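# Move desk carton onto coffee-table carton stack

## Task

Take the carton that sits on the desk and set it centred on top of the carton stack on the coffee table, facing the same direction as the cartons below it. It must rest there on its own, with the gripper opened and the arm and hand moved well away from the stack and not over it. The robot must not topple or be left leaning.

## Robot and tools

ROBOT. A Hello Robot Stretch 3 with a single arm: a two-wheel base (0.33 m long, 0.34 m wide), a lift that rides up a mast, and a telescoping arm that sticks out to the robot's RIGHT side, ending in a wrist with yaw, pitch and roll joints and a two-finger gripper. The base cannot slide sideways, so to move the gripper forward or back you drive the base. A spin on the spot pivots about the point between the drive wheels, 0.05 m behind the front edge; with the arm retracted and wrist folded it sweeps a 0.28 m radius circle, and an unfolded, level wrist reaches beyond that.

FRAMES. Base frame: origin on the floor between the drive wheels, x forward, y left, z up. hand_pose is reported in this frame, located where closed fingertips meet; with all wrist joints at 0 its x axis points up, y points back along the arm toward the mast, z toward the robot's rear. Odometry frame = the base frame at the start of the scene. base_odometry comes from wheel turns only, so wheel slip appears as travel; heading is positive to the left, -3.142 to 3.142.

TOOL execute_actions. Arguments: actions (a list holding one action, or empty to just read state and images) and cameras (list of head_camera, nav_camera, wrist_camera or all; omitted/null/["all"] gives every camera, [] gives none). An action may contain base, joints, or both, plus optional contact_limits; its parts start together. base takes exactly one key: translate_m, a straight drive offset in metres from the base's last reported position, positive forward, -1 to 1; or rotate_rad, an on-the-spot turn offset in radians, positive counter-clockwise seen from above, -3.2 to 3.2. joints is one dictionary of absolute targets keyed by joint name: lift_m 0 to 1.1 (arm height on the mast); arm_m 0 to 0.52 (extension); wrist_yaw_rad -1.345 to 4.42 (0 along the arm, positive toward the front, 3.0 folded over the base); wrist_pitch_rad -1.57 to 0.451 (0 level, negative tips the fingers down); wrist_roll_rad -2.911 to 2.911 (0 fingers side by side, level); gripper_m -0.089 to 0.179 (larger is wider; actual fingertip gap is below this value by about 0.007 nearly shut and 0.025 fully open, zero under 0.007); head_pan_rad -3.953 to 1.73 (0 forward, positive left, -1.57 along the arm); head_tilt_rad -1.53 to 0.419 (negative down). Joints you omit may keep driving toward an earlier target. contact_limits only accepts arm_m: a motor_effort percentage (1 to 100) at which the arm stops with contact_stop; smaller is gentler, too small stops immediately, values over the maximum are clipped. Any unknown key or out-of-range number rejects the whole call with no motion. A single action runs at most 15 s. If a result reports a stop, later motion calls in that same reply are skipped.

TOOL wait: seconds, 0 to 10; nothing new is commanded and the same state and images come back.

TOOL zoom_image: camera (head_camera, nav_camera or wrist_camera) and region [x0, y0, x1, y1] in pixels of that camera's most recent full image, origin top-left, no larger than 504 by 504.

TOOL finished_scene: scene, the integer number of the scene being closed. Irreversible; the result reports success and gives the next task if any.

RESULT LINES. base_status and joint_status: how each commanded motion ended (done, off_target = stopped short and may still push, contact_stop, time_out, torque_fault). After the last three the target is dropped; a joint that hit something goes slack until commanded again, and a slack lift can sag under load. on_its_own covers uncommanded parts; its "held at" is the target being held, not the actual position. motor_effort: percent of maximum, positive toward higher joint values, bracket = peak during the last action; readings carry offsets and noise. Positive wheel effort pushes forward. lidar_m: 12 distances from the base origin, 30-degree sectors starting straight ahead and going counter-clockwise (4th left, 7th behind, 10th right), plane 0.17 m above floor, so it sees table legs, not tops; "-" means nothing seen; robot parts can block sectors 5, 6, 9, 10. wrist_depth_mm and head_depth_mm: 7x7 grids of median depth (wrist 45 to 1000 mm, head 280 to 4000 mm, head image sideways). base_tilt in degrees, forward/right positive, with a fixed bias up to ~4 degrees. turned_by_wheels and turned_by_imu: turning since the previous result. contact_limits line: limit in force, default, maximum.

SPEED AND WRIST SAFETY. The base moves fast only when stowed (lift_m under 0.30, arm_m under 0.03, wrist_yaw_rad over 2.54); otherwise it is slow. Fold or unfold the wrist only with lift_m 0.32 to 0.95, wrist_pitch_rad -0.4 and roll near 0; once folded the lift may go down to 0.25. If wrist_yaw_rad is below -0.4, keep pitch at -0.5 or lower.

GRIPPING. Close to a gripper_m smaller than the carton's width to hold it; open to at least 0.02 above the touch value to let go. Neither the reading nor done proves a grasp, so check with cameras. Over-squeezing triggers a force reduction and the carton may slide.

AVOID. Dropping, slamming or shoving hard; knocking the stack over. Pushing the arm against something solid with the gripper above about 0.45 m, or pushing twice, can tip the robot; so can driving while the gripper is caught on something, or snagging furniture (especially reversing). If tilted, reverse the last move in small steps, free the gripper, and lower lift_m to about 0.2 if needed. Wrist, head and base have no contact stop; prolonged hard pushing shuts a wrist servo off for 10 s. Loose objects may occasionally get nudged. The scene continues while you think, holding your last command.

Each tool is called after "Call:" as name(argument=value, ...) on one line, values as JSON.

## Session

Call:
execute_actions(actions=[])

Scene clock: 0.00 s.
base_odometry: x=+0.000 y=+0.000 heading=+0.000 (m, m, rad; odometry frame)
turned_by_wheels: +0.000 (rad since the last result)
turned_by_imu: +0.000 (rad since the last result)
base_tilt: forward=-1.6 right=+0.0 (deg)
lidar_m: 1.85 1.27 2.27 1.29 1.10 1.10 1.24 2.08 1.69 2.39 2.44 2.34
head_depth_mm: 1973 2801 2855 2885 2883 2857 2274 / 1976 2985 3143 3135 3164 3096 2262 / 1970 3034 3398 3475 3446 3324 1828 / 1965 3000 3712 3779 3768 3401 1733 / 1976 3020 3454 3464 3498 3348 1554 / 1893 3013 3134 3132 3130 1541 1432 / 1807 2829 2864 2886 2886 2788 1433
base_status: not commanded
joint_positions: lift_m=+0.526 arm_m=+0.001 wrist_yaw_rad=+3.104 wrist_pitch_rad=-0.397 wrist_roll_rad=-0.004 gripper_m=+0.037 head_pan_rad=-0.017 head_tilt_rad=+0.000
joint_status: not commanded
motor_effort: left_wheel=+1 right_wheel=-1 lift_m=+38 arm_m=-1 wrist_yaw_rad=+0 wrist_pitch_rad=+10 wrist_roll_rad=+0 gripper_m=+0 head_pan_rad=+1 head_tilt_rad=+2 (%)
hand_pose: x=-0.0128 y=+0.0813 z=+0.5434 quat_wxyz=(+0.152, +0.694, +0.127, +0.692) (m; base frame)
wrist_depth_mm: 782 897 - - - - - / 830 971 - - - - - / 856 - - - - - - / 904 - - - - - - / 875 913 919 889 890 869 878 / 774 769 761 748 723 743 742 / 665 657 644 649 642 637 636
pictures: head_camera (sideways: a quarter turn clockwise sets it upright), nav_camera (sideways: a quarter turn counterclockwise sets it upright), wrist_camera
Images, in order (width x height): head_camera 896x504, nav_camera 672x504, wrist_camera 644x364.

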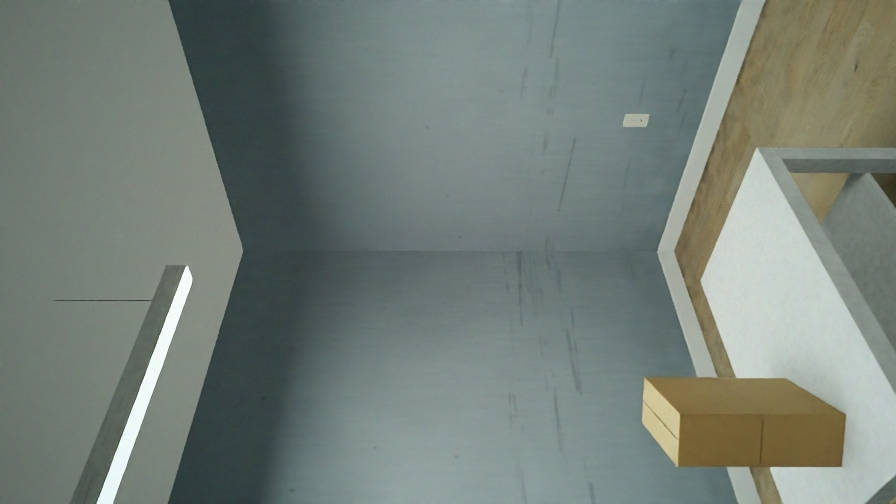

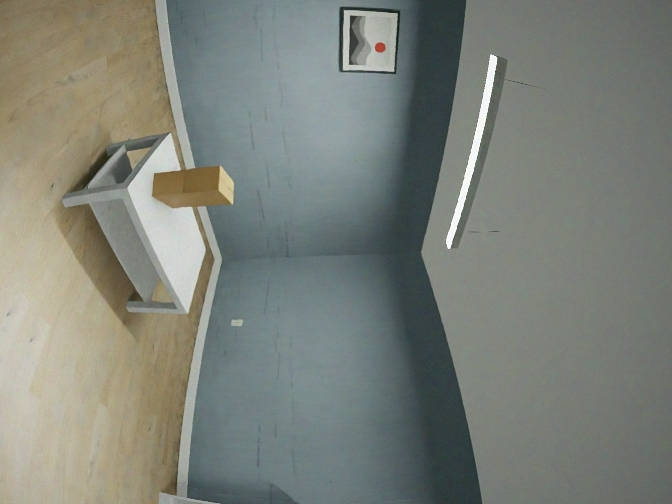

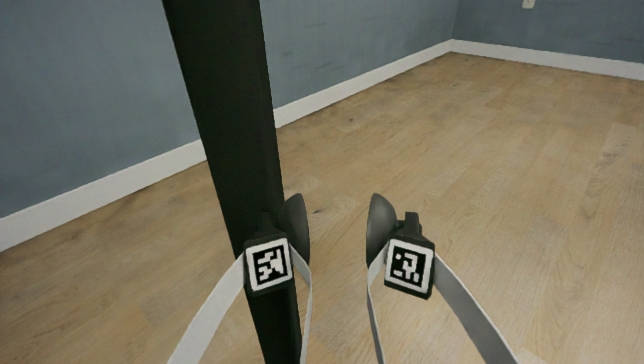

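Call:
execute_actions(actions=[{"joints":{"head_pan_rad":0.25,"head_tilt_rad":-0.45}}], cameras=["head_camera"])

Call:
execute_actions(actions=[{"joints":{"head_pan_rad":-1.6,"head_tilt_rad":-0.4}}], cameras=["nav_camera"])

Call:
execute_actions(actions=[{"joints":{"head_pan_rad":-3.6,"head_tilt_rad":-0.4}}], cameras=["nav_camera"])

Scene clock: 1.47 s.
base_odometry: x=+0.000 y=+0.000 heading=+0.000 (m, m, rad; odometry frame)
turned_by_wheels: +0.000 (rad since the last result)
turned_by_imu: +0.000 (rad since the last result)
base_tilt: forward=-1.5 right=+0.0 (deg)
lidar_m: 1.85 1.27 2.27 1.29 1.10 1.10 1.24 2.08 1.69 2.38 2.44 2.34
head_depth_mm: 3095 3332 3524 2087 2068 1661 1366 / 3058 3305 3642 1965 1985 1664 1361 / 2872 3142 3374 1853 1897 1664 1369 / 2689 2924 3012 1687 1609 1652 1359 / 2531 2765 2940 3023 1989 1669 1366 / 2435 2609 2806 2910 2163 1680 1365 / 2296 2452 2649 2773 2167 1667 1367
base_status: not commanded
joint_positions: lift_m=+0.526 arm_m=+0.001 wrist_yaw_rad=+3.104 wrist_pitch_rad=-0.397 wrist_roll_rad=-0.004 gripper_m=+0.037 head_pan_rad=+0.243 head_tilt_rad=-0.444
joint_status: all done
motor_effort: left_wheel=+1(1) right_wheel=+0(1) lift_m=+38(38) arm_m=+0(1) wrist_yaw_rad=+0(0) wrist_pitch_rad=+10(10) wrist_roll_rad=+0(0) gripper_m=+0(0) head_pan_rad=+4(25) head_tilt_rad=-3(26) (%)
hand_pose: x=-0.0128 y=+0.0813 z=+0.5434 quat_wxyz=(+0.152, +0.694, +0.127, +0.692) (m; base frame)
wrist_depth_mm: 779 900 - - - - - / 821 977 - - - - - / 855 - - - - - - / 883 - - - - - - / 884 915 912 906 901 872 856 / 773 768 754 748 728 737 736 / 671 653 647 653 638 635 645
pictures: head_camera (sideways: a quarter turn clockwise sets it upright)
Images, in order (width x height): head_camera 896x504.

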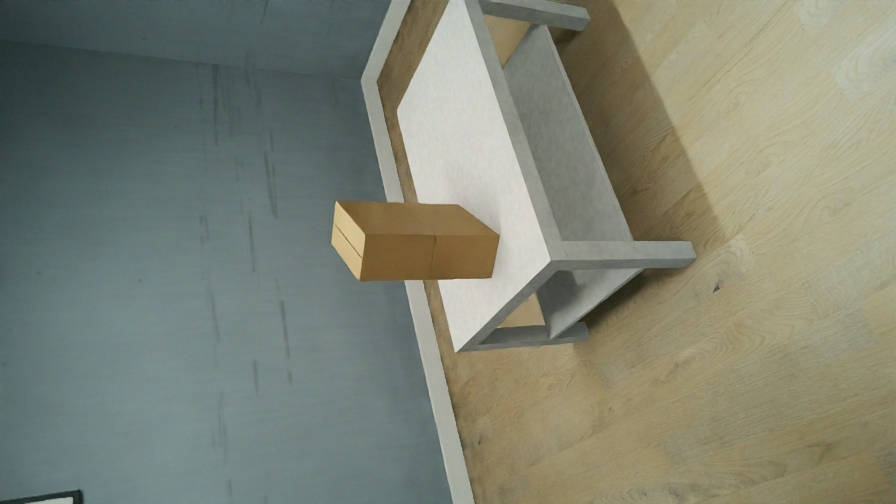

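Scene clock: 2.93 s.
base_odometry: x=+0.000 y=+0.000 heading=+0.000 (m, m, rad; odometry frame)
turned_by_wheels: +0.000 (rad since the last result)
turned_by_imu: +0.000 (rad since the last result)
base_tilt: forward=-1.6 right=+0.1 (deg)
lidar_m: 1.84 1.27 2.27 1.29 1.10 1.10 1.24 2.08 1.69 2.39 2.44 2.34
head_depth_mm: 1977 2093 2145 1632 2255 1685 1402 / 2151 2274 2318 2569 2263 1731 1399 / 2324 2520 2578 2836 2268 1718 1403 / 2581 2776 2630 3008 2256 1742 1405 / 2845 3062 3216 3272 2273 1731 1397 / 2782 2927 3140 3186 2270 1740 1400 / 2587 2712 2851 2973 2255 1740 1398
base_status: not commanded
joint_positions: lift_m=+0.526 arm_m=+0.001 wrist_yaw_rad=+3.104 wrist_pitch_rad=-0.397 wrist_roll_rad=-0.004 gripper_m=+0.037 head_pan_rad=-1.593 head_tilt_rad=-0.409
joint_status: all done
motor_effort: left_wheel=+1(1) right_wheel=-1(1) lift_m=+38(38) arm_m=-1(1) wrist_yaw_rad=+1(1) wrist_pitch_rad=+10(10) wrist_roll_rad=+0(0) gripper_m=+0(0) head_pan_rad=-3(42) head_tilt_rad=+3(10) (%)
hand_pose: x=-0.0128 y=+0.0813 z=+0.5434 quat_wxyz=(+0.152, +0.694, +0.127, +0.692) (m; base frame)
wrist_depth_mm: 783 915 - - - - - / 822 968 - - - - - / 857 - - - - - - / 905 - - - - - - / 905 908 895 882 901 874 871 / 780 766 761 747 727 745 731 / 665 664 653 647 653 643 636
pictures: nav_camera (sideways: a quarter turn counterclockwise sets it upright)
Images, in order (width x height): nav_camera 672x504.

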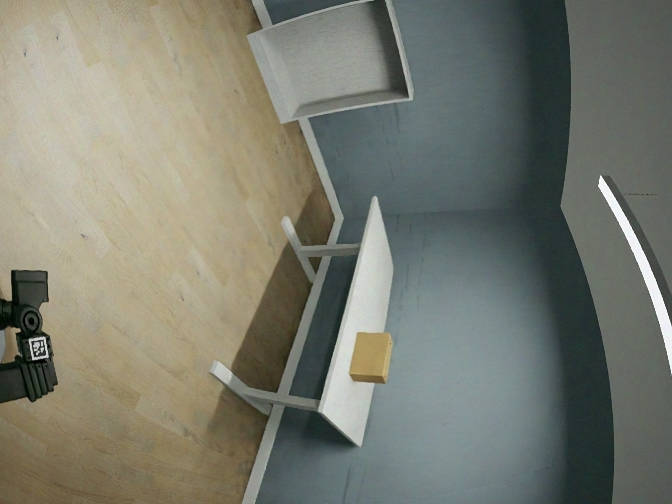

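Scene clock: 4.47 s.
base_odometry: x=+0.000 y=+0.000 heading=+0.000 (m, m, rad; odometry frame)
turned_by_wheels: +0.000 (rad since the last result)
turned_by_imu: +0.000 (rad since the last result)
base_tilt: forward=-1.7 right=+0.0 (deg)
lidar_m: 1.84 1.27 2.28 1.29 1.10 1.10 1.24 2.08 1.69 2.38 2.45 2.35
head_depth_mm: 896 953 1022 1100 1194 1305 1372 / 925 991 1067 1147 1245 1365 1404 / 957 1019 1105 1201 1312 1437 1404 / 993 1065 1148 1244 1360 1502 1401 / 1004 1082 1175 1279 1409 1575 1407 / 1044 1136 1233 1354 1493 1620 1398 / 1086 1182 1294 1427 1580 1676 1410
base_status: not commanded
joint_positions: lift_m=+0.526 arm_m=+0.001 wrist_yaw_rad=+3.104 wrist_pitch_rad=-0.397 wrist_roll_rad=-0.004 gripper_m=+0.037 head_pan_rad=-3.593 head_tilt_rad=-0.409
joint_status: all done
motor_effort: left_wheel=+1(1) right_wheel=+0(1) lift_m=+38(38) arm_m=-1(1) wrist_yaw_rad=+0(0) wrist_pitch_rad=+10(10) wrist_roll_rad=+0(0) gripper_m=+0(0) head_pan_rad=-4(41) head_tilt_rad=+3(4) (%)
hand_pose: x=-0.0128 y=+0.0813 z=+0.5434 quat_wxyz=(+0.152, +0.694, +0.127, +0.692) (m; base frame)
wrist_depth_mm: 781 902 - - - - - / 826 976 - - - - - / 865 - - - - - - / 904 - - - - - - / 895 935 910 898 887 877 849 / 782 775 757 752 723 735 723 / 670 661 654 647 646 643 638
pictures: nav_camera (sideways: a quarter turn counterclockwise sets it upright)
Images, in order (width x height): nav_camera 672x504.

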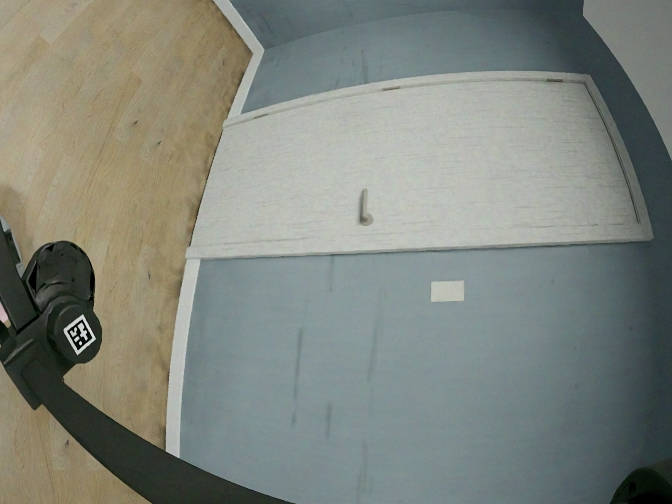

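Call:
execute_actions(actions=[{"joints":{"head_pan_rad":-1.85,"head_tilt_rad":-0.3}}], cameras=["head_camera"])

Scene clock: 6.30 s.
base_odometry: x=+0.000 y=+0.000 heading=+0.000 (m, m, rad; odometry frame)
turned_by_wheels: +0.000 (rad since the last result)
turned_by_imu: +0.000 (rad since the last result)
base_tilt: forward=-1.5 right=+0.1 (deg)
lidar_m: 1.84 1.27 2.27 1.29 1.10 1.10 1.25 2.08 1.69 2.38 2.45 2.35
head_depth_mm: 1812 1888 1999 2060 2234 1931 1530 / 1892 2002 2109 1898 2258 1914 1528 / 1990 2110 2234 1702 2465 1937 1529 / 2094 2233 2381 1746 2602 1940 1526 / 2234 2372 2543 2080 2674 1938 1526 / 2381 2517 2712 2297 2589 1938 1532 / 2526 2749 2957 2548 2571 1946 1519
base_status: not commanded
joint_positions: lift_m=+0.526 arm_m=+0.001 wrist_yaw_rad=+3.104 wrist_pitch_rad=-0.397 wrist_roll_rad=-0.004 gripper_m=+0.037 head_pan_rad=-1.857 head_tilt_rad=-0.310
joint_status: all done
motor_effort: left_wheel=+1(1) right_wheel=-1(1) lift_m=+38(38) arm_m=-1(1) wrist_yaw_rad=+0(0) wrist_pitch_rad=+10(9) wrist_roll_rad=+0(0) gripper_m=+0(0) head_pan_rad=+4(42) head_tilt_rad=+4(13) (%)
hand_pose: x=-0.0128 y=+0.0813 z=+0.5434 quat_wxyz=(+0.152, +0.694, +0.127, +0.692) (m; base frame)
wrist_depth_mm: 787 890 - - - - - / 819 976 - - - - - / 871 - - - - - - / 916 - - - - - - / 883 907 907 882 891 885 860 / 788 767 754 753 724 745 733 / 676 669 650 654 640 637 634
pictures: head_camera (sideways: a quarter turn clockwise sets it upright)
Images, in order (width x height): head_camera 896x504.

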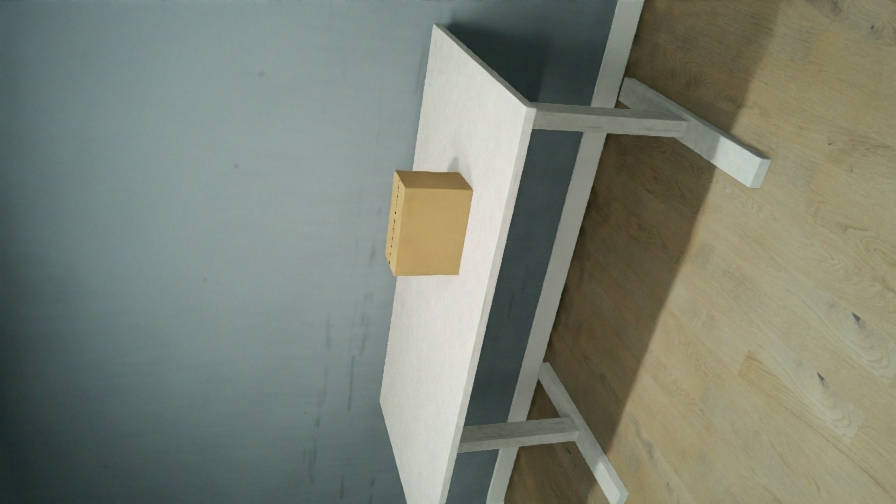

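Call:
execute_actions(actions=[{"joints":{"lift_m":0.25,"head_pan_rad":0,"head_tilt_rad":-0.5}}], cameras=[])

Call:
execute_actions(actions=[{"base":{"rotate_rad":-1.765}}], cameras=["head_camera"])

Call:
execute_actions(actions=[{"base":{"translate_m":1.0}}], cameras=[])

Call:
execute_actions(actions=[{"base":{"translate_m":0.19},"joints":{"lift_m":0.9}}], cameras=[])

Call:
execute_actions(actions=[{"base":{"rotate_rad":1.0},"joints":{"head_pan_rad":-1.2,"head_tilt_rad":-0.7}}], cameras=["head_camera","nav_camera"])

Scene clock: 11.37 s.
base_odometry: x=+0.000 y=+0.000 heading=+0.000 (m, m, rad; odometry frame)
turned_by_wheels: +0.000 (rad since the last result)
turned_by_imu: -0.001 (rad since the last result)
base_tilt: forward=-1.7 right=+0.1 (deg)
lidar_m: 1.84 1.27 2.28 1.28 1.10 1.10 1.24 2.08 1.69 2.38 2.44 2.34
head_depth_mm: 2581 2746 2960 2728 1998 1585 1316 / 2775 3003 3240 2737 2009 1598 1324 / 3012 3246 3467 2087 1994 1596 1322 / 3200 3501 3728 1991 2019 1595 1326 / 3006 3196 3465 1785 1884 1596 1326 / 2747 2937 1715 1627 1677 1596 1316 / 2551 2719 2893 1880 1940 1599 1320
base_status: not commanded
joint_positions: lift_m=+0.250 arm_m=+0.001 wrist_yaw_rad=+3.104 wrist_pitch_rad=-0.398 wrist_roll_rad=-0.004 gripper_m=+0.037 head_pan_rad=-0.007 head_tilt_rad=-0.494
joint_status: all done
motor_effort: left_wheel=+1(1) right_wheel=-1(1) lift_m=+30(34) arm_m=-1(1) wrist_yaw_rad=+0(0) wrist_pitch_rad=+10(10) wrist_roll_rad=+0(0) gripper_m=+0(0) head_pan_rad=+3(43) head_tilt_rad=-3(19) (%)
hand_pose: x=-0.0128 y=+0.0812 z=+0.2674 quat_wxyz=(+0.153, +0.694, +0.128, +0.692) (m; base frame)
wrist_depth_mm: 795 889 - - - - - / 829 943 - - - - - / 817 875 - 843 807 806 795 / 670 666 657 644 646 623 613 / 541 532 535 539 523 505 503 / 451 - - - - 435 431 / - - - - 376 376 373
pictures: none
No camera images: the call's "cameras" was empty. Leave "cameras" out to get every camera's image.

Scene clock: 13.73 s.
base_odometry: x=+0.000 y=+0.000 heading=-1.765 (m, m, rad; odometry frame)
turned_by_wheels: -1.765 (rad since the last result)
turned_by_imu: -1.742 (rad since the last result)
base_tilt: forward=-1.6 right=+0.1 (deg)
lidar_m: 2.20 2.44 2.34 1.84 2.74 2.68 1.48 1.12 1.10 1.16 1.65 1.69
head_depth_mm: 1816 1963 1856 2212 2010 1582 1318 / 1915 2075 1632 2446 1945 1588 1315 / 2047 2238 1662 2607 2003 1589 1313 / 2194 2407 2038 2748 2007 1597 1319 / 2365 2579 2228 2738 2014 1599 1318 / 2557 2799 2472 2608 2041 1595 1323 / 2775 2975 3151 2766 2026 1601 1323
base_status: done
joint_positions: lift_m=+0.250 arm_m=+0.001 wrist_yaw_rad=+3.104 wrist_pitch_rad=-0.398 wrist_roll_rad=-0.004 gripper_m=+0.037 head_pan_rad=-0.007 head_tilt_rad=-0.494
joint_status: not commanded
motor_effort: left_wheel=+4(14) right_wheel=-3(8) lift_m=+30(30) arm_m=-2(1) wrist_yaw_rad=+0(0) wrist_pitch_rad=+10(10) wrist_roll_rad=+0(0) gripper_m=+0(1) head_pan_rad=+4(3) head_tilt_rad=-2(3) (%)
hand_pose: x=-0.0128 y=+0.0812 z=+0.2674 quat_wxyz=(+0.153, +0.694, +0.128, +0.692) (m; base frame)
wrist_depth_mm: - - - - - - - / - - - - - - - / 882 858 - 824 809 809 787 / 678 662 658 641 636 623 623 / 546 535 533 538 523 509 506 / 452 - - - - 437 425 / - - - - 378 378 369
pictures: head_camera (sideways: a quarter turn clockwise sets it upright)
Images, in order (width x height): head_camera 896x504.

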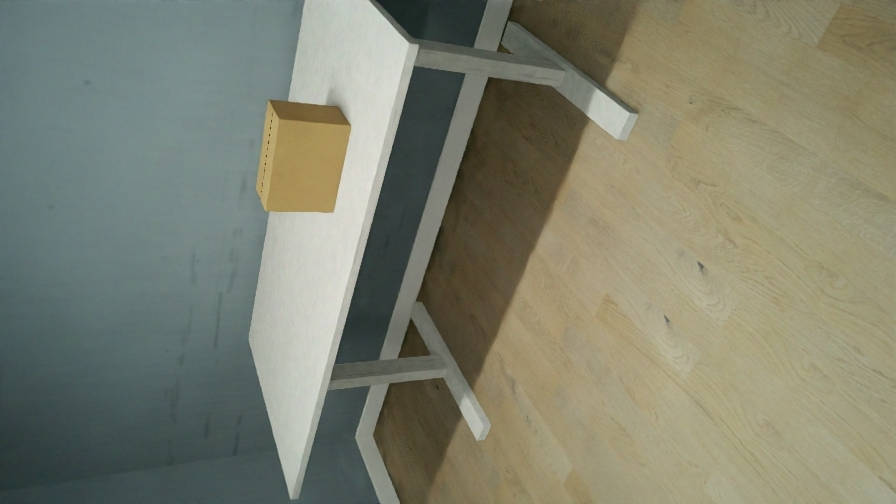

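Scene clock: 18.77 s.
base_odometry: x=-0.193 y=-0.981 heading=-1.765 (m, m, rad; odometry frame)
turned_by_wheels: +0.000 (rad since the last result)
turned_by_imu: +0.004 (rad since the last result)
base_tilt: forward=-1.6 right=+0.0 (deg)
lidar_m: 1.32 1.43 1.77 1.98 3.22 1.94 2.21 1.66 1.64 1.66 1.28 0.78
head_depth_mm: 1074 1154 1250 1198 723 703 630 / 1144 1225 1333 828 782 704 1289 / 1215 1308 1432 1201 828 727 1315 / 1303 1417 1542 1208 892 777 1319 / 1399 1517 1646 1210 892 1550 1319 / 1507 1669 1770 1213 928 1598 1325 / 1643 1823 2000 1210 1726 1609 1321
base_status: done
joint_positions: lift_m=+0.250 arm_m=+0.001 wrist_yaw_rad=+3.104 wrist_pitch_rad=-0.398 wrist_roll_rad=-0.004 gripper_m=+0.037 head_pan_rad=-0.007 head_tilt_rad=-0.495
joint_status: not commanded
motor_effort: left_wheel=+3(12) right_wheel=-2(6) lift_m=+30(30) arm_m=-1(1) wrist_yaw_rad=+0(0) wrist_pitch_rad=+10(10) wrist_roll_rad=+0(0) gripper_m=+0(0) head_pan_rad=+3(4) head_tilt_rad=-3(3) (%)
hand_pose: x=-0.0128 y=+0.0812 z=+0.2673 quat_wxyz=(+0.153, +0.694, +0.128, +0.692) (m; base frame)
wrist_depth_mm: - - - - - - - / - - - - - - - / 887 851 - 830 813 819 800 / 660 651 655 639 637 630 616 / 544 528 535 539 525 506 507 / 454 - - - - 431 432 / - - - - 376 375 370
pictures: none
No camera images: the call's "cameras" was empty. Leave "cameras" out to get every camera's image.

Scene clock: 25.50 s.
base_odometry: x=-0.229 y=-1.168 heading=-1.765 (m, m, rad; odometry frame)
turned_by_wheels: +0.000 (rad since the last result)
turned_by_imu: +0.000 (rad since the last result)
base_tilt: forward=-1.4 right=-0.1 (deg)
lidar_m: 1.16 1.25 1.67 1.96 2.72 2.09 2.34 1.78 1.75 1.45 0.64 0.64
head_depth_mm: 935 1001 1083 1136 610 583 584 / 991 1069 1156 1196 611 636 584 / 1059 1144 1250 1199 855 676 584 / 1131 1230 1358 1205 892 706 586 / 1208 1328 1476 1207 893 707 634 / 1308 1445 1587 1221 893 709 1291 / 1425 1586 1778 1212 894 780 1318
base_status: done
joint_positions: lift_m=+0.900 arm_m=+0.001 wrist_yaw_rad=+3.104 wrist_pitch_rad=-0.399 wrist_roll_rad=-0.004 gripper_m=+0.037 head_pan_rad=-0.007 head_tilt_rad=-0.495
joint_status: all done
motor_effort: left_wheel=+3(13) right_wheel=-2(7) lift_m=+45(49) arm_m=-1(2) wrist_yaw_rad=+1(0) wrist_pitch_rad=+10(10) wrist_roll_rad=+0(0) gripper_m=+0(0) head_pan_rad=+3(4) head_tilt_rad=-2(2) (%)
hand_pose: x=-0.0128 y=+0.0811 z=+0.9168 quat_wxyz=(+0.153, +0.694, +0.128, +0.692) (m; base frame)
wrist_depth_mm: - - - - - - - / - - - - - - - / - - - - - - - / - - - - - - - / - - - - - - - / - - - - - - - / - - - - - - -
pictures: none
No camera images: the call's "cameras" was empty. Leave "cameras" out to get every camera's image.

Scene clock: 28.03 s.
base_odometry: x=-0.229 y=-1.168 heading=-0.765 (m, m, rad; odometry frame)
turned_by_wheels: +1.000 (rad since the last result)
turned_by_imu: +0.990 (rad since the last result)
base_tilt: forward=-1.6 right=+0.0 (deg)
lidar_m: 1.67 1.96 2.24 2.10 2.46 1.80 1.74 1.52 0.65 0.64 1.14 1.26
head_depth_mm: 905 1005 1085 603 665 628 - / 942 1049 1121 605 657 - - / 981 1103 1157 627 685 635 - / 1025 1153 1150 662 702 623 1190 / 1073 1217 1159 893 722 651 1191 / 1125 1280 1163 894 724 1326 1195 / 1184 1362 1167 896 725 1353 1194
base_status: done
joint_positions: lift_m=+0.900 arm_m=+0.001 wrist_yaw_rad=+3.104 wrist_pitch_rad=-0.399 wrist_roll_rad=-0.004 gripper_m=+0.037 head_pan_rad=-1.193 head_tilt_rad=-0.691
joint_status: all done
motor_effort: left_wheel=-1(6) right_wheel=+2(6) lift_m=+45(46) arm_m=-1(1) wrist_yaw_rad=-1(0) wrist_pitch_rad=+10(10) wrist_roll_rad=+0(0) gripper_m=+0(1) head_pan_rad=-3(41) head_tilt_rad=-4(18) (%)
hand_pose: x=-0.0128 y=+0.0811 z=+0.9168 quat_wxyz=(+0.153, +0.694, +0.128, +0.692) (m; base frame)
wrist_depth_mm: - - - - - - - / - - - - - - - / - - - - - - - / - - - - - - - / - - - - - - - / - - - - - - - / - - - - - - -
pictures: head_camera (sideways: a quarter turn clockwise sets it upright), nav_camera (sideways: a quarter turn counterclockwise sets it upright)
Images, in order (width x height): head_camera 896x504, nav_camera 672x504.

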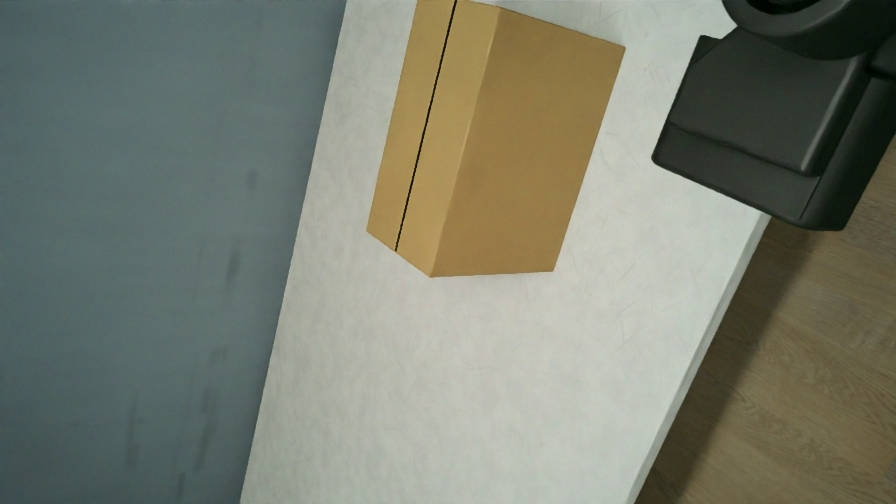

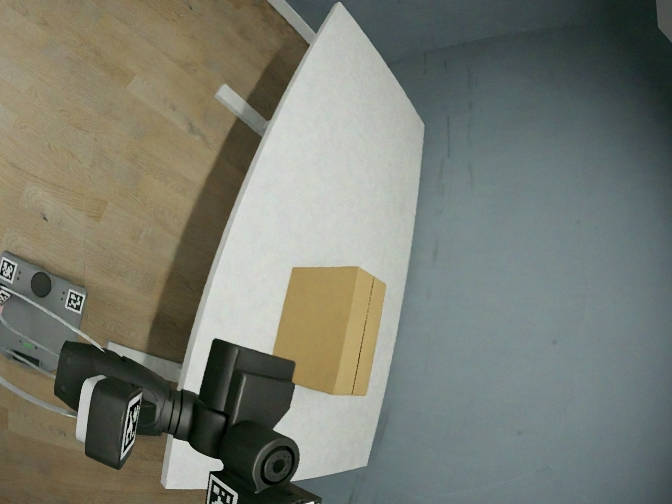

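Call:
execute_actions(actions=[{"joints":{"wrist_yaw_rad":1.57,"gripper_m":0.179,"lift_m":1.07}}], cameras=[])

Call:
execute_actions(actions=[{"joints":{"wrist_pitch_rad":-1.0,"arm_m":0.4}}], cameras=["head_camera","wrist_camera"])

Scene clock: 31.43 s.
base_odometry: x=-0.229 y=-1.168 heading=-0.765 (m, m, rad; odometry frame)
turned_by_wheels: +0.000 (rad since the last result)
turned_by_imu: -0.001 (rad since the last result)
base_tilt: forward=-1.6 right=+0.0 (deg)
lidar_m: 1.68 1.96 2.25 2.10 2.45 1.80 1.74 1.52 0.65 0.64 1.14 1.26
head_depth_mm: 903 1002 1086 604 - - 533 / 941 1045 1122 624 - - 1136 / 979 1101 1170 - - - 1162 / 1028 1146 - - - 588 1194 / 1071 1214 - - - - 1193 / 1126 1279 1241 838 745 1354 1175 / 1186 1359 1166 894 725 1359 1172
base_status: not commanded
joint_positions: lift_m=+1.070 arm_m=+0.001 wrist_yaw_rad=+1.573 wrist_pitch_rad=-0.399 wrist_roll_rad=-0.004 gripper_m=+0.179 head_pan_rad=-1.193 head_tilt_rad=-0.691
joint_status: all done
motor_effort: left_wheel=-1(1) right_wheel=+2(1) lift_m=+45(46) arm_m=-1(1) wrist_yaw_rad=-1(3) wrist_pitch_rad=+10(10) wrist_roll_rad=+0(0) gripper_m=+1(100) head_pan_rad=-4(3) head_tilt_rad=-4(4) (%)
hand_pose: x=+0.2054 y=-0.1451 z=+1.0867 quat_wxyz=(+0.590, +0.589, -0.389, +0.393) (m; base frame)
wrist_depth_mm: - - - - - - - / - - - - - - - / - - - - - - - / - - - - 820 778 773 / - - - - 696 642 660 / - - - - - 546 - / - - - - - 470 464
pictures: none
No camera images: the call's "cameras" was empty. Leave "cameras" out to get every camera's image.

Scene clock: 35.57 s.
base_odometry: x=-0.229 y=-1.168 heading=-0.765 (m, m, rad; odometry frame)
turned_by_wheels: +0.000 (rad since the last result)
turned_by_imu: -0.001 (rad since the last result)
base_tilt: forward=-1.6 right=+0.1 (deg)
lidar_m: 1.67 1.96 2.25 2.10 2.45 1.80 1.75 1.52 0.65 0.64 1.14 1.25
head_depth_mm: 903 1014 1081 603 663 606 544 / 944 1047 1122 598 657 606 1123 / 980 1096 1154 626 683 606 1167 / 1023 1159 1161 660 700 620 1194 / 1075 1216 1161 892 722 652 1195 / 1124 1280 1162 891 723 1326 1199 / 1186 1359 1166 892 726 1361 1197
base_status: not commanded
joint_positions: lift_m=+1.070 arm_m=+0.400 wrist_yaw_rad=+1.572 wrist_pitch_rad=-1.006 wrist_roll_rad=-0.004 gripper_m=+0.179 head_pan_rad=-1.193 head_tilt_rad=-0.691
joint_status: all done
motor_effort: left_wheel=-1(1) right_wheel=+2(1) lift_m=+46(45) arm_m=+5(7) wrist_yaw_rad=+0(1) wrist_pitch_rad=+3(10) wrist_roll_rad=+0(0) gripper_m=+0(0) head_pan_rad=-3(4) head_tilt_rad=-4(4) (%)
hand_pose: x=+0.0955 y=-0.5447 z=+0.9791 quat_wxyz=(+0.680, +0.679, -0.195, +0.199) (m; base frame)
wrist_depth_mm: - - 539 531 522 522 515 / - - 508 500 486 481 478 / - - 472 268 454 454 449 / - - 446 253 424 435 423 / - 432 421 237 402 406 405 / - - 393 227 230 385 - / - 385 374 215 216 368 362
pictures: head_camera (sideways: a quarter turn clockwise sets it upright), wrist_camera
Images, in order (width x height): head_camera 896x504, wrist_camera 644x364.

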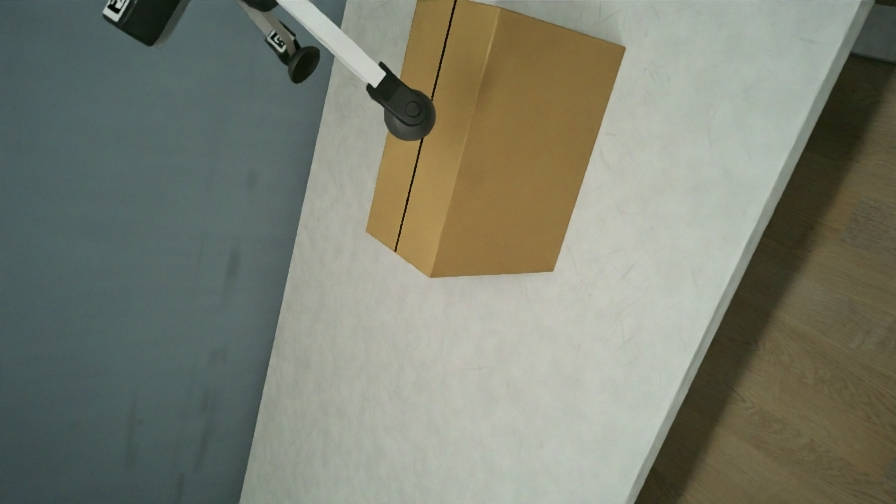

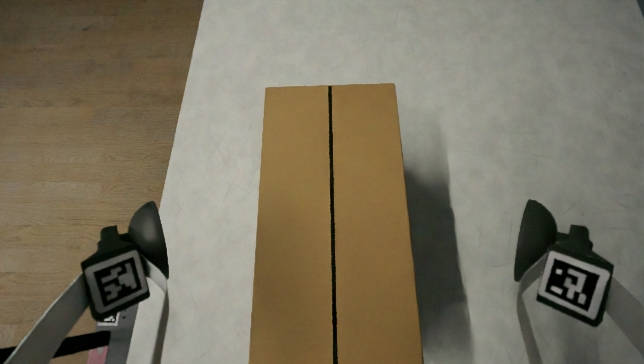

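Call:
execute_actions(actions=[{"joints":{"lift_m":0.96,"arm_m":0.394}}], cameras=["head_camera","wrist_camera"])

Scene clock: 40.47 s.
base_odometry: x=-0.229 y=-1.168 heading=-0.765 (m, m, rad; odometry frame)
turned_by_wheels: +0.000 (rad since the last result)
turned_by_imu: -0.001 (rad since the last result)
base_tilt: forward=-1.6 right=+0.1 (deg)
lidar_m: 1.68 1.96 2.25 2.10 2.46 1.80 1.75 1.52 0.65 0.64 1.14 1.26
head_depth_mm: 898 1002 1100 584 664 606 544 / 939 1050 1123 624 658 605 1122 / 981 1094 1152 625 684 606 1168 / 1024 1154 1153 660 702 620 1193 / 1071 1216 1160 888 723 652 1191 / 1130 1282 1162 891 725 1325 1192 / 1188 1362 1167 896 725 1357 1201
base_status: not commanded
joint_positions: lift_m=+0.960 arm_m=+0.394 wrist_yaw_rad=+1.572 wrist_pitch_rad=-1.006 wrist_roll_rad=-0.004 gripper_m=+0.179 head_pan_rad=-1.193 head_tilt_rad=-0.691
joint_status: all done
motor_effort: left_wheel=-1(1) right_wheel=+2(1) lift_m=+29(41) arm_m=-6(6) wrist_yaw_rad=+0(1) wrist_pitch_rad=+4(4) wrist_roll_rad=+0(0) gripper_m=+1(0) head_pan_rad=-3(4) head_tilt_rad=-4(3) (%)
hand_pose: x=+0.0954 y=-0.5395 z=+0.8696 quat_wxyz=(+0.680, +0.679, -0.195, +0.199) (m; base frame)
wrist_depth_mm: - - 173 165 164 383 378 / - - 161 155 153 360 358 / - 359 149 146 144 339 333 / - 336 140 137 136 318 313 / - 319 132 130 128 213 300 / - 296 124 123 121 123 - / 288 283 118 116 116 116 269
pictures: head_camera (sideways: a quarter turn clockwise sets it upright), wrist_camera
Images, in order (width x height): head_camera 896x504, wrist_camera 644x364.

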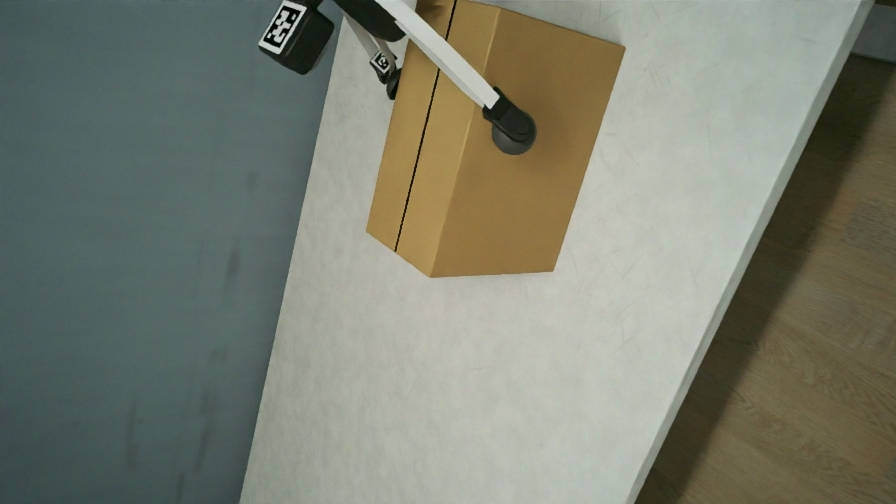

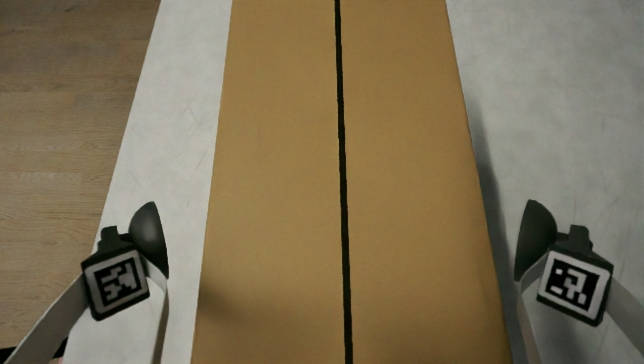

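Call:
execute_actions(actions=[{"joints":{"gripper_m":0.088}}], cameras=[])

Call:
execute_actions(actions=[{"joints":{"lift_m":1.1}}], cameras=["head_camera","wrist_camera"])

Scene clock: 42.73 s.
base_odometry: x=-0.229 y=-1.168 heading=-0.765 (m, m, rad; odometry frame)
turned_by_wheels: +0.000 (rad since the last result)
turned_by_imu: -0.001 (rad since the last result)
base_tilt: forward=-1.7 right=+0.1 (deg)
lidar_m: 1.68 1.95 2.25 2.10 2.45 1.80 1.75 1.52 0.65 0.64 1.14 1.26
head_depth_mm: 902 1005 1088 584 665 607 543 / 941 1044 1117 624 655 605 1125 / 984 1098 1151 626 682 608 1176 / 1025 1156 1152 650 702 621 1194 / 1073 1217 1159 891 723 652 1193 / 1126 1282 1157 891 725 1326 1194 / 1180 1360 1162 893 725 1356 1198
base_status: not commanded
joint_positions: lift_m=+0.960 arm_m=+0.394 wrist_yaw_rad=+1.572 wrist_pitch_rad=-0.996 wrist_roll_rad=-0.004 gripper_m=+0.089 head_pan_rad=-1.193 head_tilt_rad=-0.691
joint_status: all done
motor_effort: left_wheel=-4(4) right_wheel=+5(5) lift_m=+30(30) arm_m=-6(6) wrist_yaw_rad=+0(1) wrist_pitch_rad=-2(4) wrist_roll_rad=+0(0) gripper_m=-25(100) head_pan_rad=-3(3) head_tilt_rad=-4(4) (%)
hand_pose: x=+0.0978 y=-0.5395 z=+0.8709 quat_wxyz=(+0.679, +0.678, -0.199, +0.202) (m; base frame)
wrist_depth_mm: - - 178 170 170 393 386 / - - 165 159 157 365 362 / - 362 152 149 147 343 338 / - 340 142 140 138 320 320 / - 321 133 132 130 132 302 / - 301 126 124 123 123 285 / 948 282 119 118 117 269 271
pictures: none
No camera images: the call's "cameras" was empty. Leave "cameras" out to get every camera's image.

Scene clock: 44.83 s.
base_odometry: x=-0.229 y=-1.168 heading=-0.765 (m, m, rad; odometry frame)
turned_by_wheels: +0.000 (rad since the last result)
turned_by_imu: +0.000 (rad since the last result)
base_tilt: forward=-1.5 right=+0.1 (deg)
lidar_m: 1.67 1.96 2.25 2.10 2.45 1.80 1.74 1.52 0.65 0.64 1.14 1.26
head_depth_mm: 895 997 493 526 698 605 544 / 939 1047 532 560 719 605 1120 / 981 1097 531 588 719 606 1166 / 1023 1147 557 633 722 621 1194 / 1075 1214 1156 888 722 652 1195 / 1126 1279 1164 894 724 1326 1192 / 1189 1364 1166 892 725 1355 1195
base_status: not commanded
joint_positions: lift_m=+1.100 arm_m=+0.394 wrist_yaw_rad=+1.572 wrist_pitch_rad=-1.012 wrist_roll_rad=-0.004 gripper_m=+0.089 head_pan_rad=-1.193 head_tilt_rad=-0.691
joint_status: all done
motor_effort: left_wheel=-1(4) right_wheel=+1(5) lift_m=+46(48) arm_m=-6(6) wrist_yaw_rad=-1(0) wrist_pitch_rad=+7(8) wrist_roll_rad=+0(0) gripper_m=-24(25) head_pan_rad=-4(3) head_tilt_rad=-3(3) (%)
hand_pose: x=+0.0941 y=-0.5395 z=+1.0084 quat_wxyz=(+0.680, +0.679, -0.193, +0.197) (m; base frame)
wrist_depth_mm: - - 174 168 166 549 545 / - - 163 157 155 512 506 / - - 151 148 147 487 481 / - - 143 139 138 457 455 / - - 133 132 131 432 430 / - - 127 126 124 125 412 / - 407 121 120 119 390 388
pictures: head_camera (sideways: a quarter turn clockwise sets it upright), wrist_camera
Images, in order (width x height): head_camera 896x504, wrist_camera 644x364.

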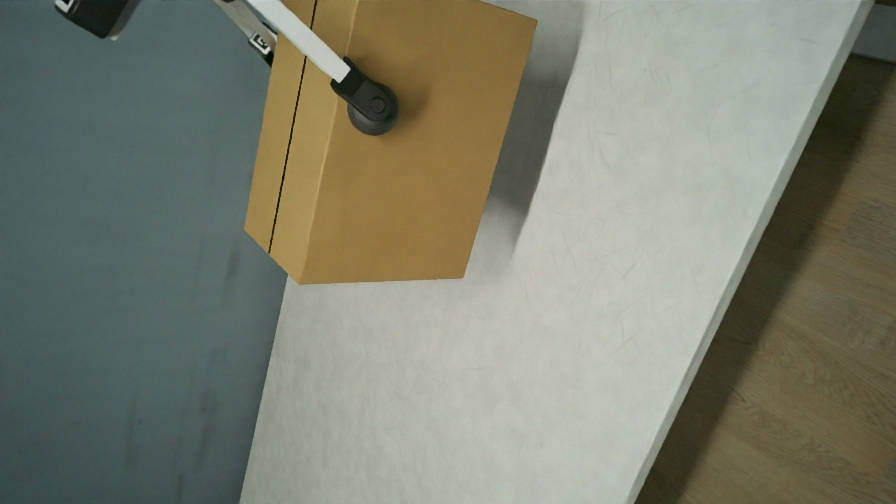

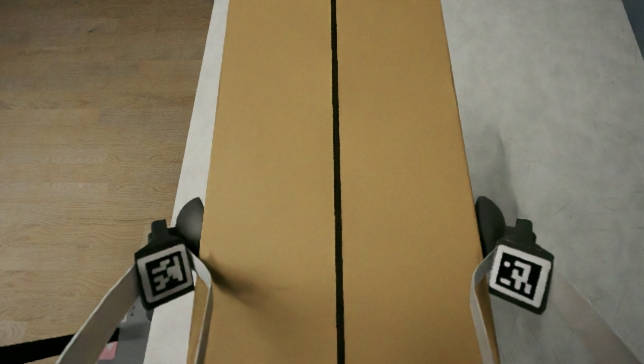

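Call:
execute_actions(actions=[{"joints":{"arm_m":0.02,"head_pan_rad":0,"head_tilt_rad":-0.5}}], cameras=[])

Call:
execute_actions(actions=[{"base":{"rotate_rad":1.68},"joints":{"wrist_yaw_rad":0.66}}], cameras=["wrist_camera"])

Call:
execute_actions(actions=[{"base":{"translate_m":1.0}}], cameras=[])

Call:
execute_actions(actions=[{"base":{"translate_m":0.5},"joints":{"head_pan_rad":-0.5,"head_tilt_rad":-0.6}}], cameras=["head_camera","nav_camera"])

Scene clock: 52.17 s.
base_odometry: x=-0.229 y=-1.168 heading=-0.765 (m, m, rad; odometry frame)
turned_by_wheels: +0.000 (rad since the last result)
turned_by_imu: -0.002 (rad since the last result)
base_tilt: forward=-1.7 right=+0.1 (deg)
lidar_m: 1.67 1.96 2.26 2.11 2.45 1.80 1.75 1.52 0.65 0.64 1.14 1.26
head_depth_mm: 1672 1833 2006 1292 1916 1528 1246 / 1687 1843 2023 2255 1985 1579 1307 / 1699 1842 2029 2272 1969 1572 1308 / 1715 1870 2039 2272 1982 1575 1305 / 1706 1819 1934 2143 1997 1581 1308 / 1728 1822 1998 2193 1990 1575 1317 / 1728 1848 2001 2203 2001 1587 1314
base_status: not commanded
joint_positions: lift_m=+1.100 arm_m=+0.020 wrist_yaw_rad=+1.572 wrist_pitch_rad=-1.012 wrist_roll_rad=-0.004 gripper_m=+0.089 head_pan_rad=-0.007 head_tilt_rad=-0.507
joint_status: all done
motor_effort: left_wheel=-1(1) right_wheel=+1(1) lift_m=+47(47) arm_m=-6(6) wrist_yaw_rad=-1(1) wrist_pitch_rad=+7(7) wrist_roll_rad=+0(0) gripper_m=-24(24) head_pan_rad=+4(42) head_tilt_rad=+3(18) (%)
hand_pose: x=+0.0940 y=-0.1655 z=+1.0084 quat_wxyz=(+0.680, +0.679, -0.193, +0.197) (m; base frame)
wrist_depth_mm: - - 174 167 167 554 545 / - - 162 157 156 515 509 / - - 152 148 146 483 484 / - - 143 140 138 459 455 / - - 134 132 131 429 433 / - - 127 125 125 124 412 / - - 121 120 119 388 392
pictures: none
No camera images: the call's "cameras" was empty. Leave "cameras" out to get every camera's image.

Scene clock: 55.77 s.
base_odometry: x=-0.229 y=-1.168 heading=+0.915 (m, m, rad; odometry frame)
turned_by_wheels: +1.680 (rad since the last result)
turned_by_imu: +1.663 (rad since the last result)
base_tilt: forward=-1.7 right=+0.0 (deg)
lidar_m: 2.10 2.24 1.77 1.74 1.39 0.64 1.09 1.18 1.25 1.67 1.95 2.24
head_depth_mm: 3086 3379 2461 2461 1981 1572 1303 / 3113 3394 2289 2538 1977 1574 1309 / 3241 3483 3660 2510 1980 1573 1307 / 3245 3553 3776 2646 1991 1574 1313 / 3265 3591 3781 2685 1990 1583 1316 / 3288 3625 3886 2705 1982 1574 1315 / 3322 3615 3630 2670 2002 1589 1320
base_status: done
joint_positions: lift_m=+1.100 arm_m=+0.020 wrist_yaw_rad=+0.663 wrist_pitch_rad=-1.012 wrist_roll_rad=-0.004 gripper_m=+0.089 head_pan_rad=-0.007 head_tilt_rad=-0.507
joint_status: all done
motor_effort: left_wheel=-2(6) right_wheel=+2(5) lift_m=+47(46) arm_m=-6(6) wrist_yaw_rad=-2(3) wrist_pitch_rad=+7(8) wrist_roll_rad=+0(0) gripper_m=-24(24) head_pan_rad=+4(4) head_tilt_rad=+3(3) (%)
hand_pose: x=+0.0495 y=-0.2564 z=+1.0083 quat_wxyz=(+0.698, +0.526, -0.471, -0.122) (m; base frame)
wrist_depth_mm: - - 174 168 166 - - / - - 163 157 156 - - / - - 151 148 146 - - / - - 142 140 138 - - / - - 134 132 131 - - / - - 126 126 124 125 - / - - 120 120 119 - -
pictures: wrist_camera
Images, in order (width x height): wrist_camera 644x364.

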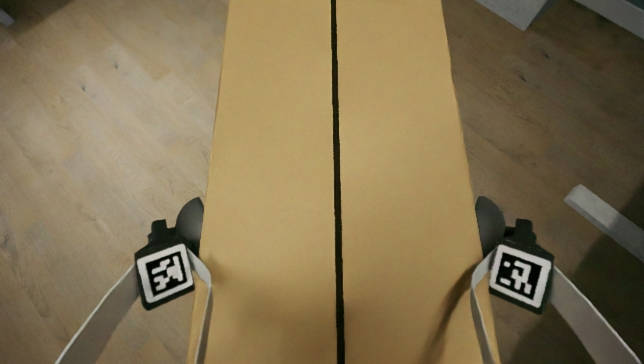

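Scene clock: 67.17 s.
base_odometry: x=+0.380 y=-0.375 heading=+0.915 (m, m, rad; odometry frame)
turned_by_wheels: +0.000 (rad since the last result)
turned_by_imu: +0.002 (rad since the last result)
base_tilt: forward=-1.6 right=-0.1 (deg)
lidar_m: 1.11 2.07 1.66 1.64 1.76 2.10 1.61 2.03 1.94 1.81 1.45 1.87
head_depth_mm: 2228 2424 2590 1389 1451 1519 1305 / 2281 2475 2736 2416 1444 1528 1311 / 2297 2516 2772 2665 1976 1581 1314 / 2340 2559 2815 2670 1989 1574 1311 / 2382 2591 2870 2696 1991 1585 1308 / 2408 2634 2917 2683 1996 1579 1315 / 2456 2716 2999 2680 2001 1581 1316
base_status: done
joint_positions: lift_m=+1.100 arm_m=+0.020 wrist_yaw_rad=+0.663 wrist_pitch_rad=-1.012 wrist_roll_rad=-0.004 gripper_m=+0.089 head_pan_rad=-0.007 head_tilt_rad=-0.507
joint_status: not commanded
motor_effort: left_wheel=-2(3) right_wheel=+1(3) lift_m=+46(46) arm_m=-6(6) wrist_yaw_rad=-3(2) wrist_pitch_rad=+7(7) wrist_roll_rad=+0(0) gripper_m=-24(25) head_pan_rad=+4(3) head_tilt_rad=+3(3) (%)
hand_pose: x=+0.0495 y=-0.2564 z=+1.0083 quat_wxyz=(+0.698, +0.526, -0.471, -0.122) (m; base frame)
wrist_depth_mm: 950 - 174 168 167 - - / - - 162 157 156 - - / - - 151 148 146 - - / - - 142 139 138 - - / - - 134 132 131 - - / - - 127 126 125 125 - / - - 121 120 119 - -
pictures: none
No camera images: the call's "cameras" was empty. Leave "cameras" out to get every camera's image.

Scene clock: 73.40 s.
base_odometry: x=+0.685 y=+0.021 heading=+0.915 (m, m, rad; odometry frame)
turned_by_wheels: +0.000 (rad since the last result)
turned_by_imu: +0.001 (rad since the last result)
base_tilt: forward=-1.7 right=+0.0 (deg)
lidar_m: 1.12 1.99 1.59 1.58 1.71 2.60 2.11 2.48 1.93 2.18 1.16 0.63
head_depth_mm: 2168 2458 2752 1486 1166 1372 1242 / 2110 2383 2660 1502 1167 1331 1245 / 2048 2296 2446 1087 1141 1233 1242 / 1967 2191 2410 981 1097 1032 1193 / 1924 2120 2365 2316 1256 1402 1251 / 1853 2042 2257 2335 1807 1477 1252 / 1823 1983 2199 2340 1803 1484 1257
base_status: done
joint_positions: lift_m=+1.100 arm_m=+0.020 wrist_yaw_rad=+0.663 wrist_pitch_rad=-1.012 wrist_roll_rad=-0.004 gripper_m=+0.089 head_pan_rad=-0.493 head_tilt_rad=-0.592
joint_status: all done
motor_effort: left_wheel=-1(3) right_wheel=+1(4) lift_m=+46(47) arm_m=-6(6) wrist_yaw_rad=-2(2) wrist_pitch_rad=+8(7) wrist_roll_rad=+0(0) gripper_m=-24(25) head_pan_rad=-3(33) head_tilt_rad=-4(13) (%)
hand_pose: x=+0.0495 y=-0.2564 z=+1.0083 quat_wxyz=(+0.698, +0.526, -0.471, -0.122) (m; base frame)
wrist_depth_mm: - 750 173 168 167 - - / - 848 163 157 156 - - / - - 151 148 146 - - / - - 143 140 138 - - / - - 134 132 131 - - / - - 127 126 125 124 - / - - 121 120 119 - -
pictures: head_camera (sideways: a quarter turn clockwise sets it upright), nav_camera (sideways: a quarter turn counterclockwise sets it upright)
Images, in order (width x height): head_camera 896x504, nav_camera 672x504.

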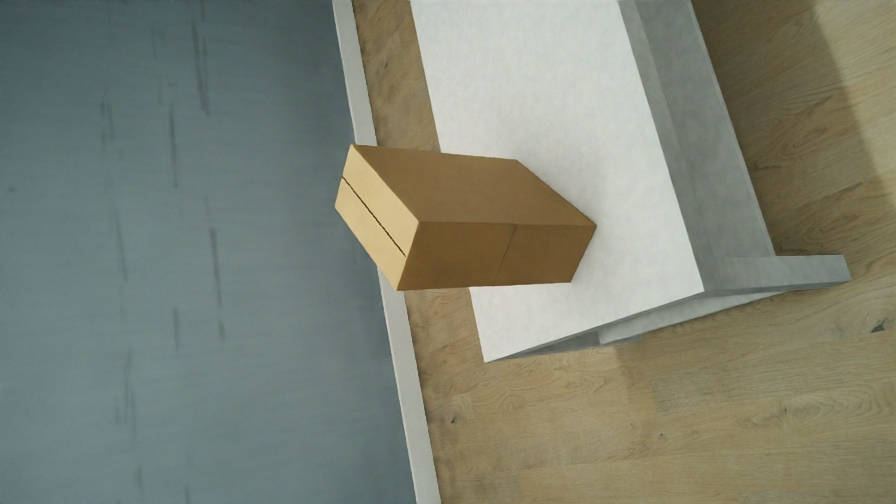

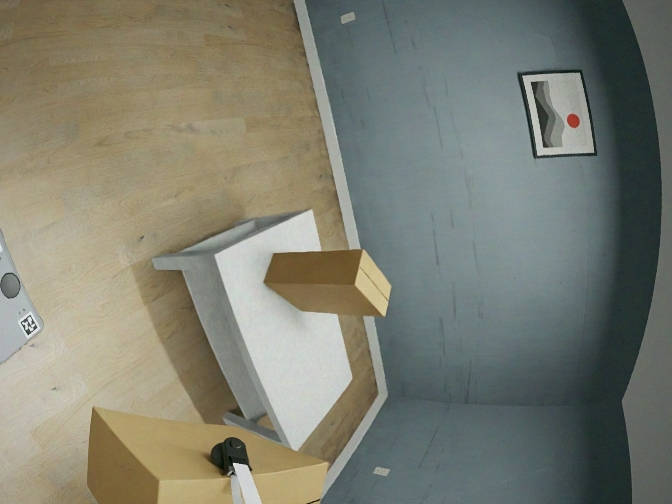

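Call:
execute_actions(actions=[{"base":{"translate_m":0.79},"joints":{"wrist_yaw_rad":0.54,"head_pan_rad":-1.35,"head_tilt_rad":-0.78}}], cameras=[])

Call:
execute_actions(actions=[{"joints":{"arm_m":0.14}}], cameras=["head_camera"])

Scene clock: 83.80 s.
base_odometry: x=+1.167 y=+0.647 heading=+0.915 (m, m, rad; odometry frame)
turned_by_wheels: +0.000 (rad since the last result)
turned_by_imu: +0.001 (rad since the last result)
base_tilt: forward=-1.6 right=+0.2 (deg)
lidar_m: 1.40 1.52 1.49 1.47 1.60 2.41 2.90 2.81 0.27 1.10 0.42 0.41
head_depth_mm: 1975 2155 - - - 324 749 / 2042 2204 - - 293 303 725 / 2153 2324 411 364 297 - 727 / 2229 2506 2335 355 297 367 783 / 2313 2643 2317 387 953 864 1028 / 2211 2396 2321 1851 1558 861 1107 / 1912 2055 2136 1862 1556 1331 1163
base_status: done
joint_positions: lift_m=+1.100 arm_m=+0.020 wrist_yaw_rad=+0.543 wrist_pitch_rad=-1.012 wrist_roll_rad=-0.004 gripper_m=+0.089 head_pan_rad=-1.343 head_tilt_rad=-0.770
joint_status: all done
motor_effort: left_wheel=-2(4) right_wheel=+1(5) lift_m=+46(47) arm_m=-6(6) wrist_yaw_rad=-2(3) wrist_pitch_rad=+7(7) wrist_roll_rad=+0(0) gripper_m=-24(24) head_pan_rad=-4(41) head_tilt_rad=-5(19) (%)
hand_pose: x=+0.0381 y=-0.2642 z=+1.0083 quat_wxyz=(+0.689, +0.497, -0.502, -0.164) (m; base frame)
wrist_depth_mm: - - 174 168 167 880 - / - - 162 157 155 814 - / - - 151 149 147 776 - / - - 143 140 138 744 - / - - 133 132 131 695 - / - - 127 126 124 125 - / - - 121 120 118 - -
pictures: none
No camera images: the call's "cameras" was empty. Leave "cameras" out to get every camera's image.

Scene clock: 85.93 s.
base_odometry: x=+1.167 y=+0.647 heading=+0.915 (m, m, rad; odometry frame)
turned_by_wheels: +0.000 (rad since the last result)
turned_by_imu: +0.000 (rad since the last result)
base_tilt: forward=-1.7 right=+0.0 (deg)
lidar_m: 1.40 1.52 1.49 1.47 1.60 2.41 2.89 2.80 0.27 1.10 0.42 0.41
head_depth_mm: 1921 - - 365 452 856 748 / 1978 2394 412 356 412 762 749 / 2147 2360 457 366 406 703 764 / 2217 2528 475 523 896 843 794 / 2299 2669 2340 1865 1003 861 1021 / 2204 2433 2335 1855 1548 862 1104 / 1895 2049 2146 1870 1553 1324 1163
base_status: not commanded
joint_positions: lift_m=+1.100 arm_m=+0.140 wrist_yaw_rad=+0.542 wrist_pitch_rad=-1.012 wrist_roll_rad=-0.004 gripper_m=+0.089 head_pan_rad=-1.343 head_tilt_rad=-0.770
joint_status: all done
motor_effort: left_wheel=-2(2) right_wheel=+1(1) lift_m=+47(47) arm_m=+5(5) wrist_yaw_rad=-2(1) wrist_pitch_rad=+8(8) wrist_roll_rad=+0(0) gripper_m=-25(25) head_pan_rad=-4(4) head_tilt_rad=-4(4) (%)
hand_pose: x=+0.0379 y=-0.3835 z=+1.0083 quat_wxyz=(+0.689, +0.496, -0.502, -0.164) (m; base frame)
wrist_depth_mm: - - 174 167 167 - - / - - 162 158 156 819 - / - - 151 148 147 780 - / - - 142 140 138 733 - / - - 133 132 131 707 - / - - 127 125 125 125 - / - - 120 120 119 - -
pictures: head_camera (sideways: a quarter turn clockwise sets it upright)
Images, in order (width x height): head_camera 896x504.

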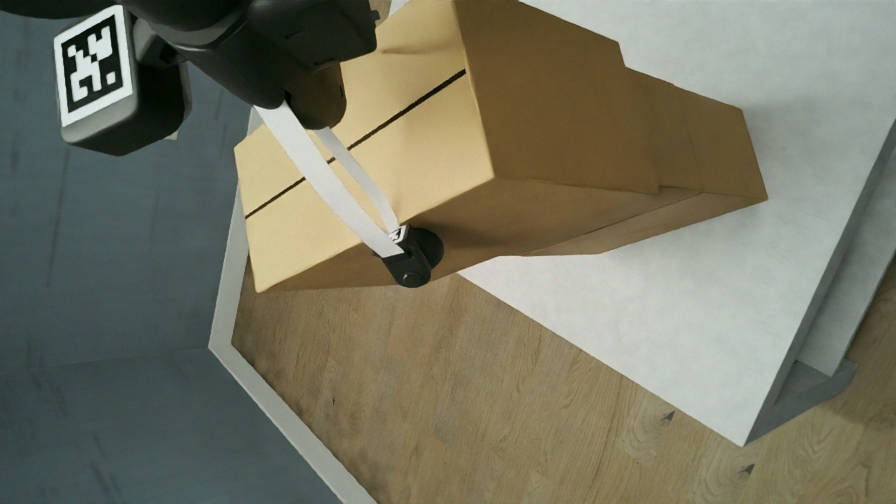

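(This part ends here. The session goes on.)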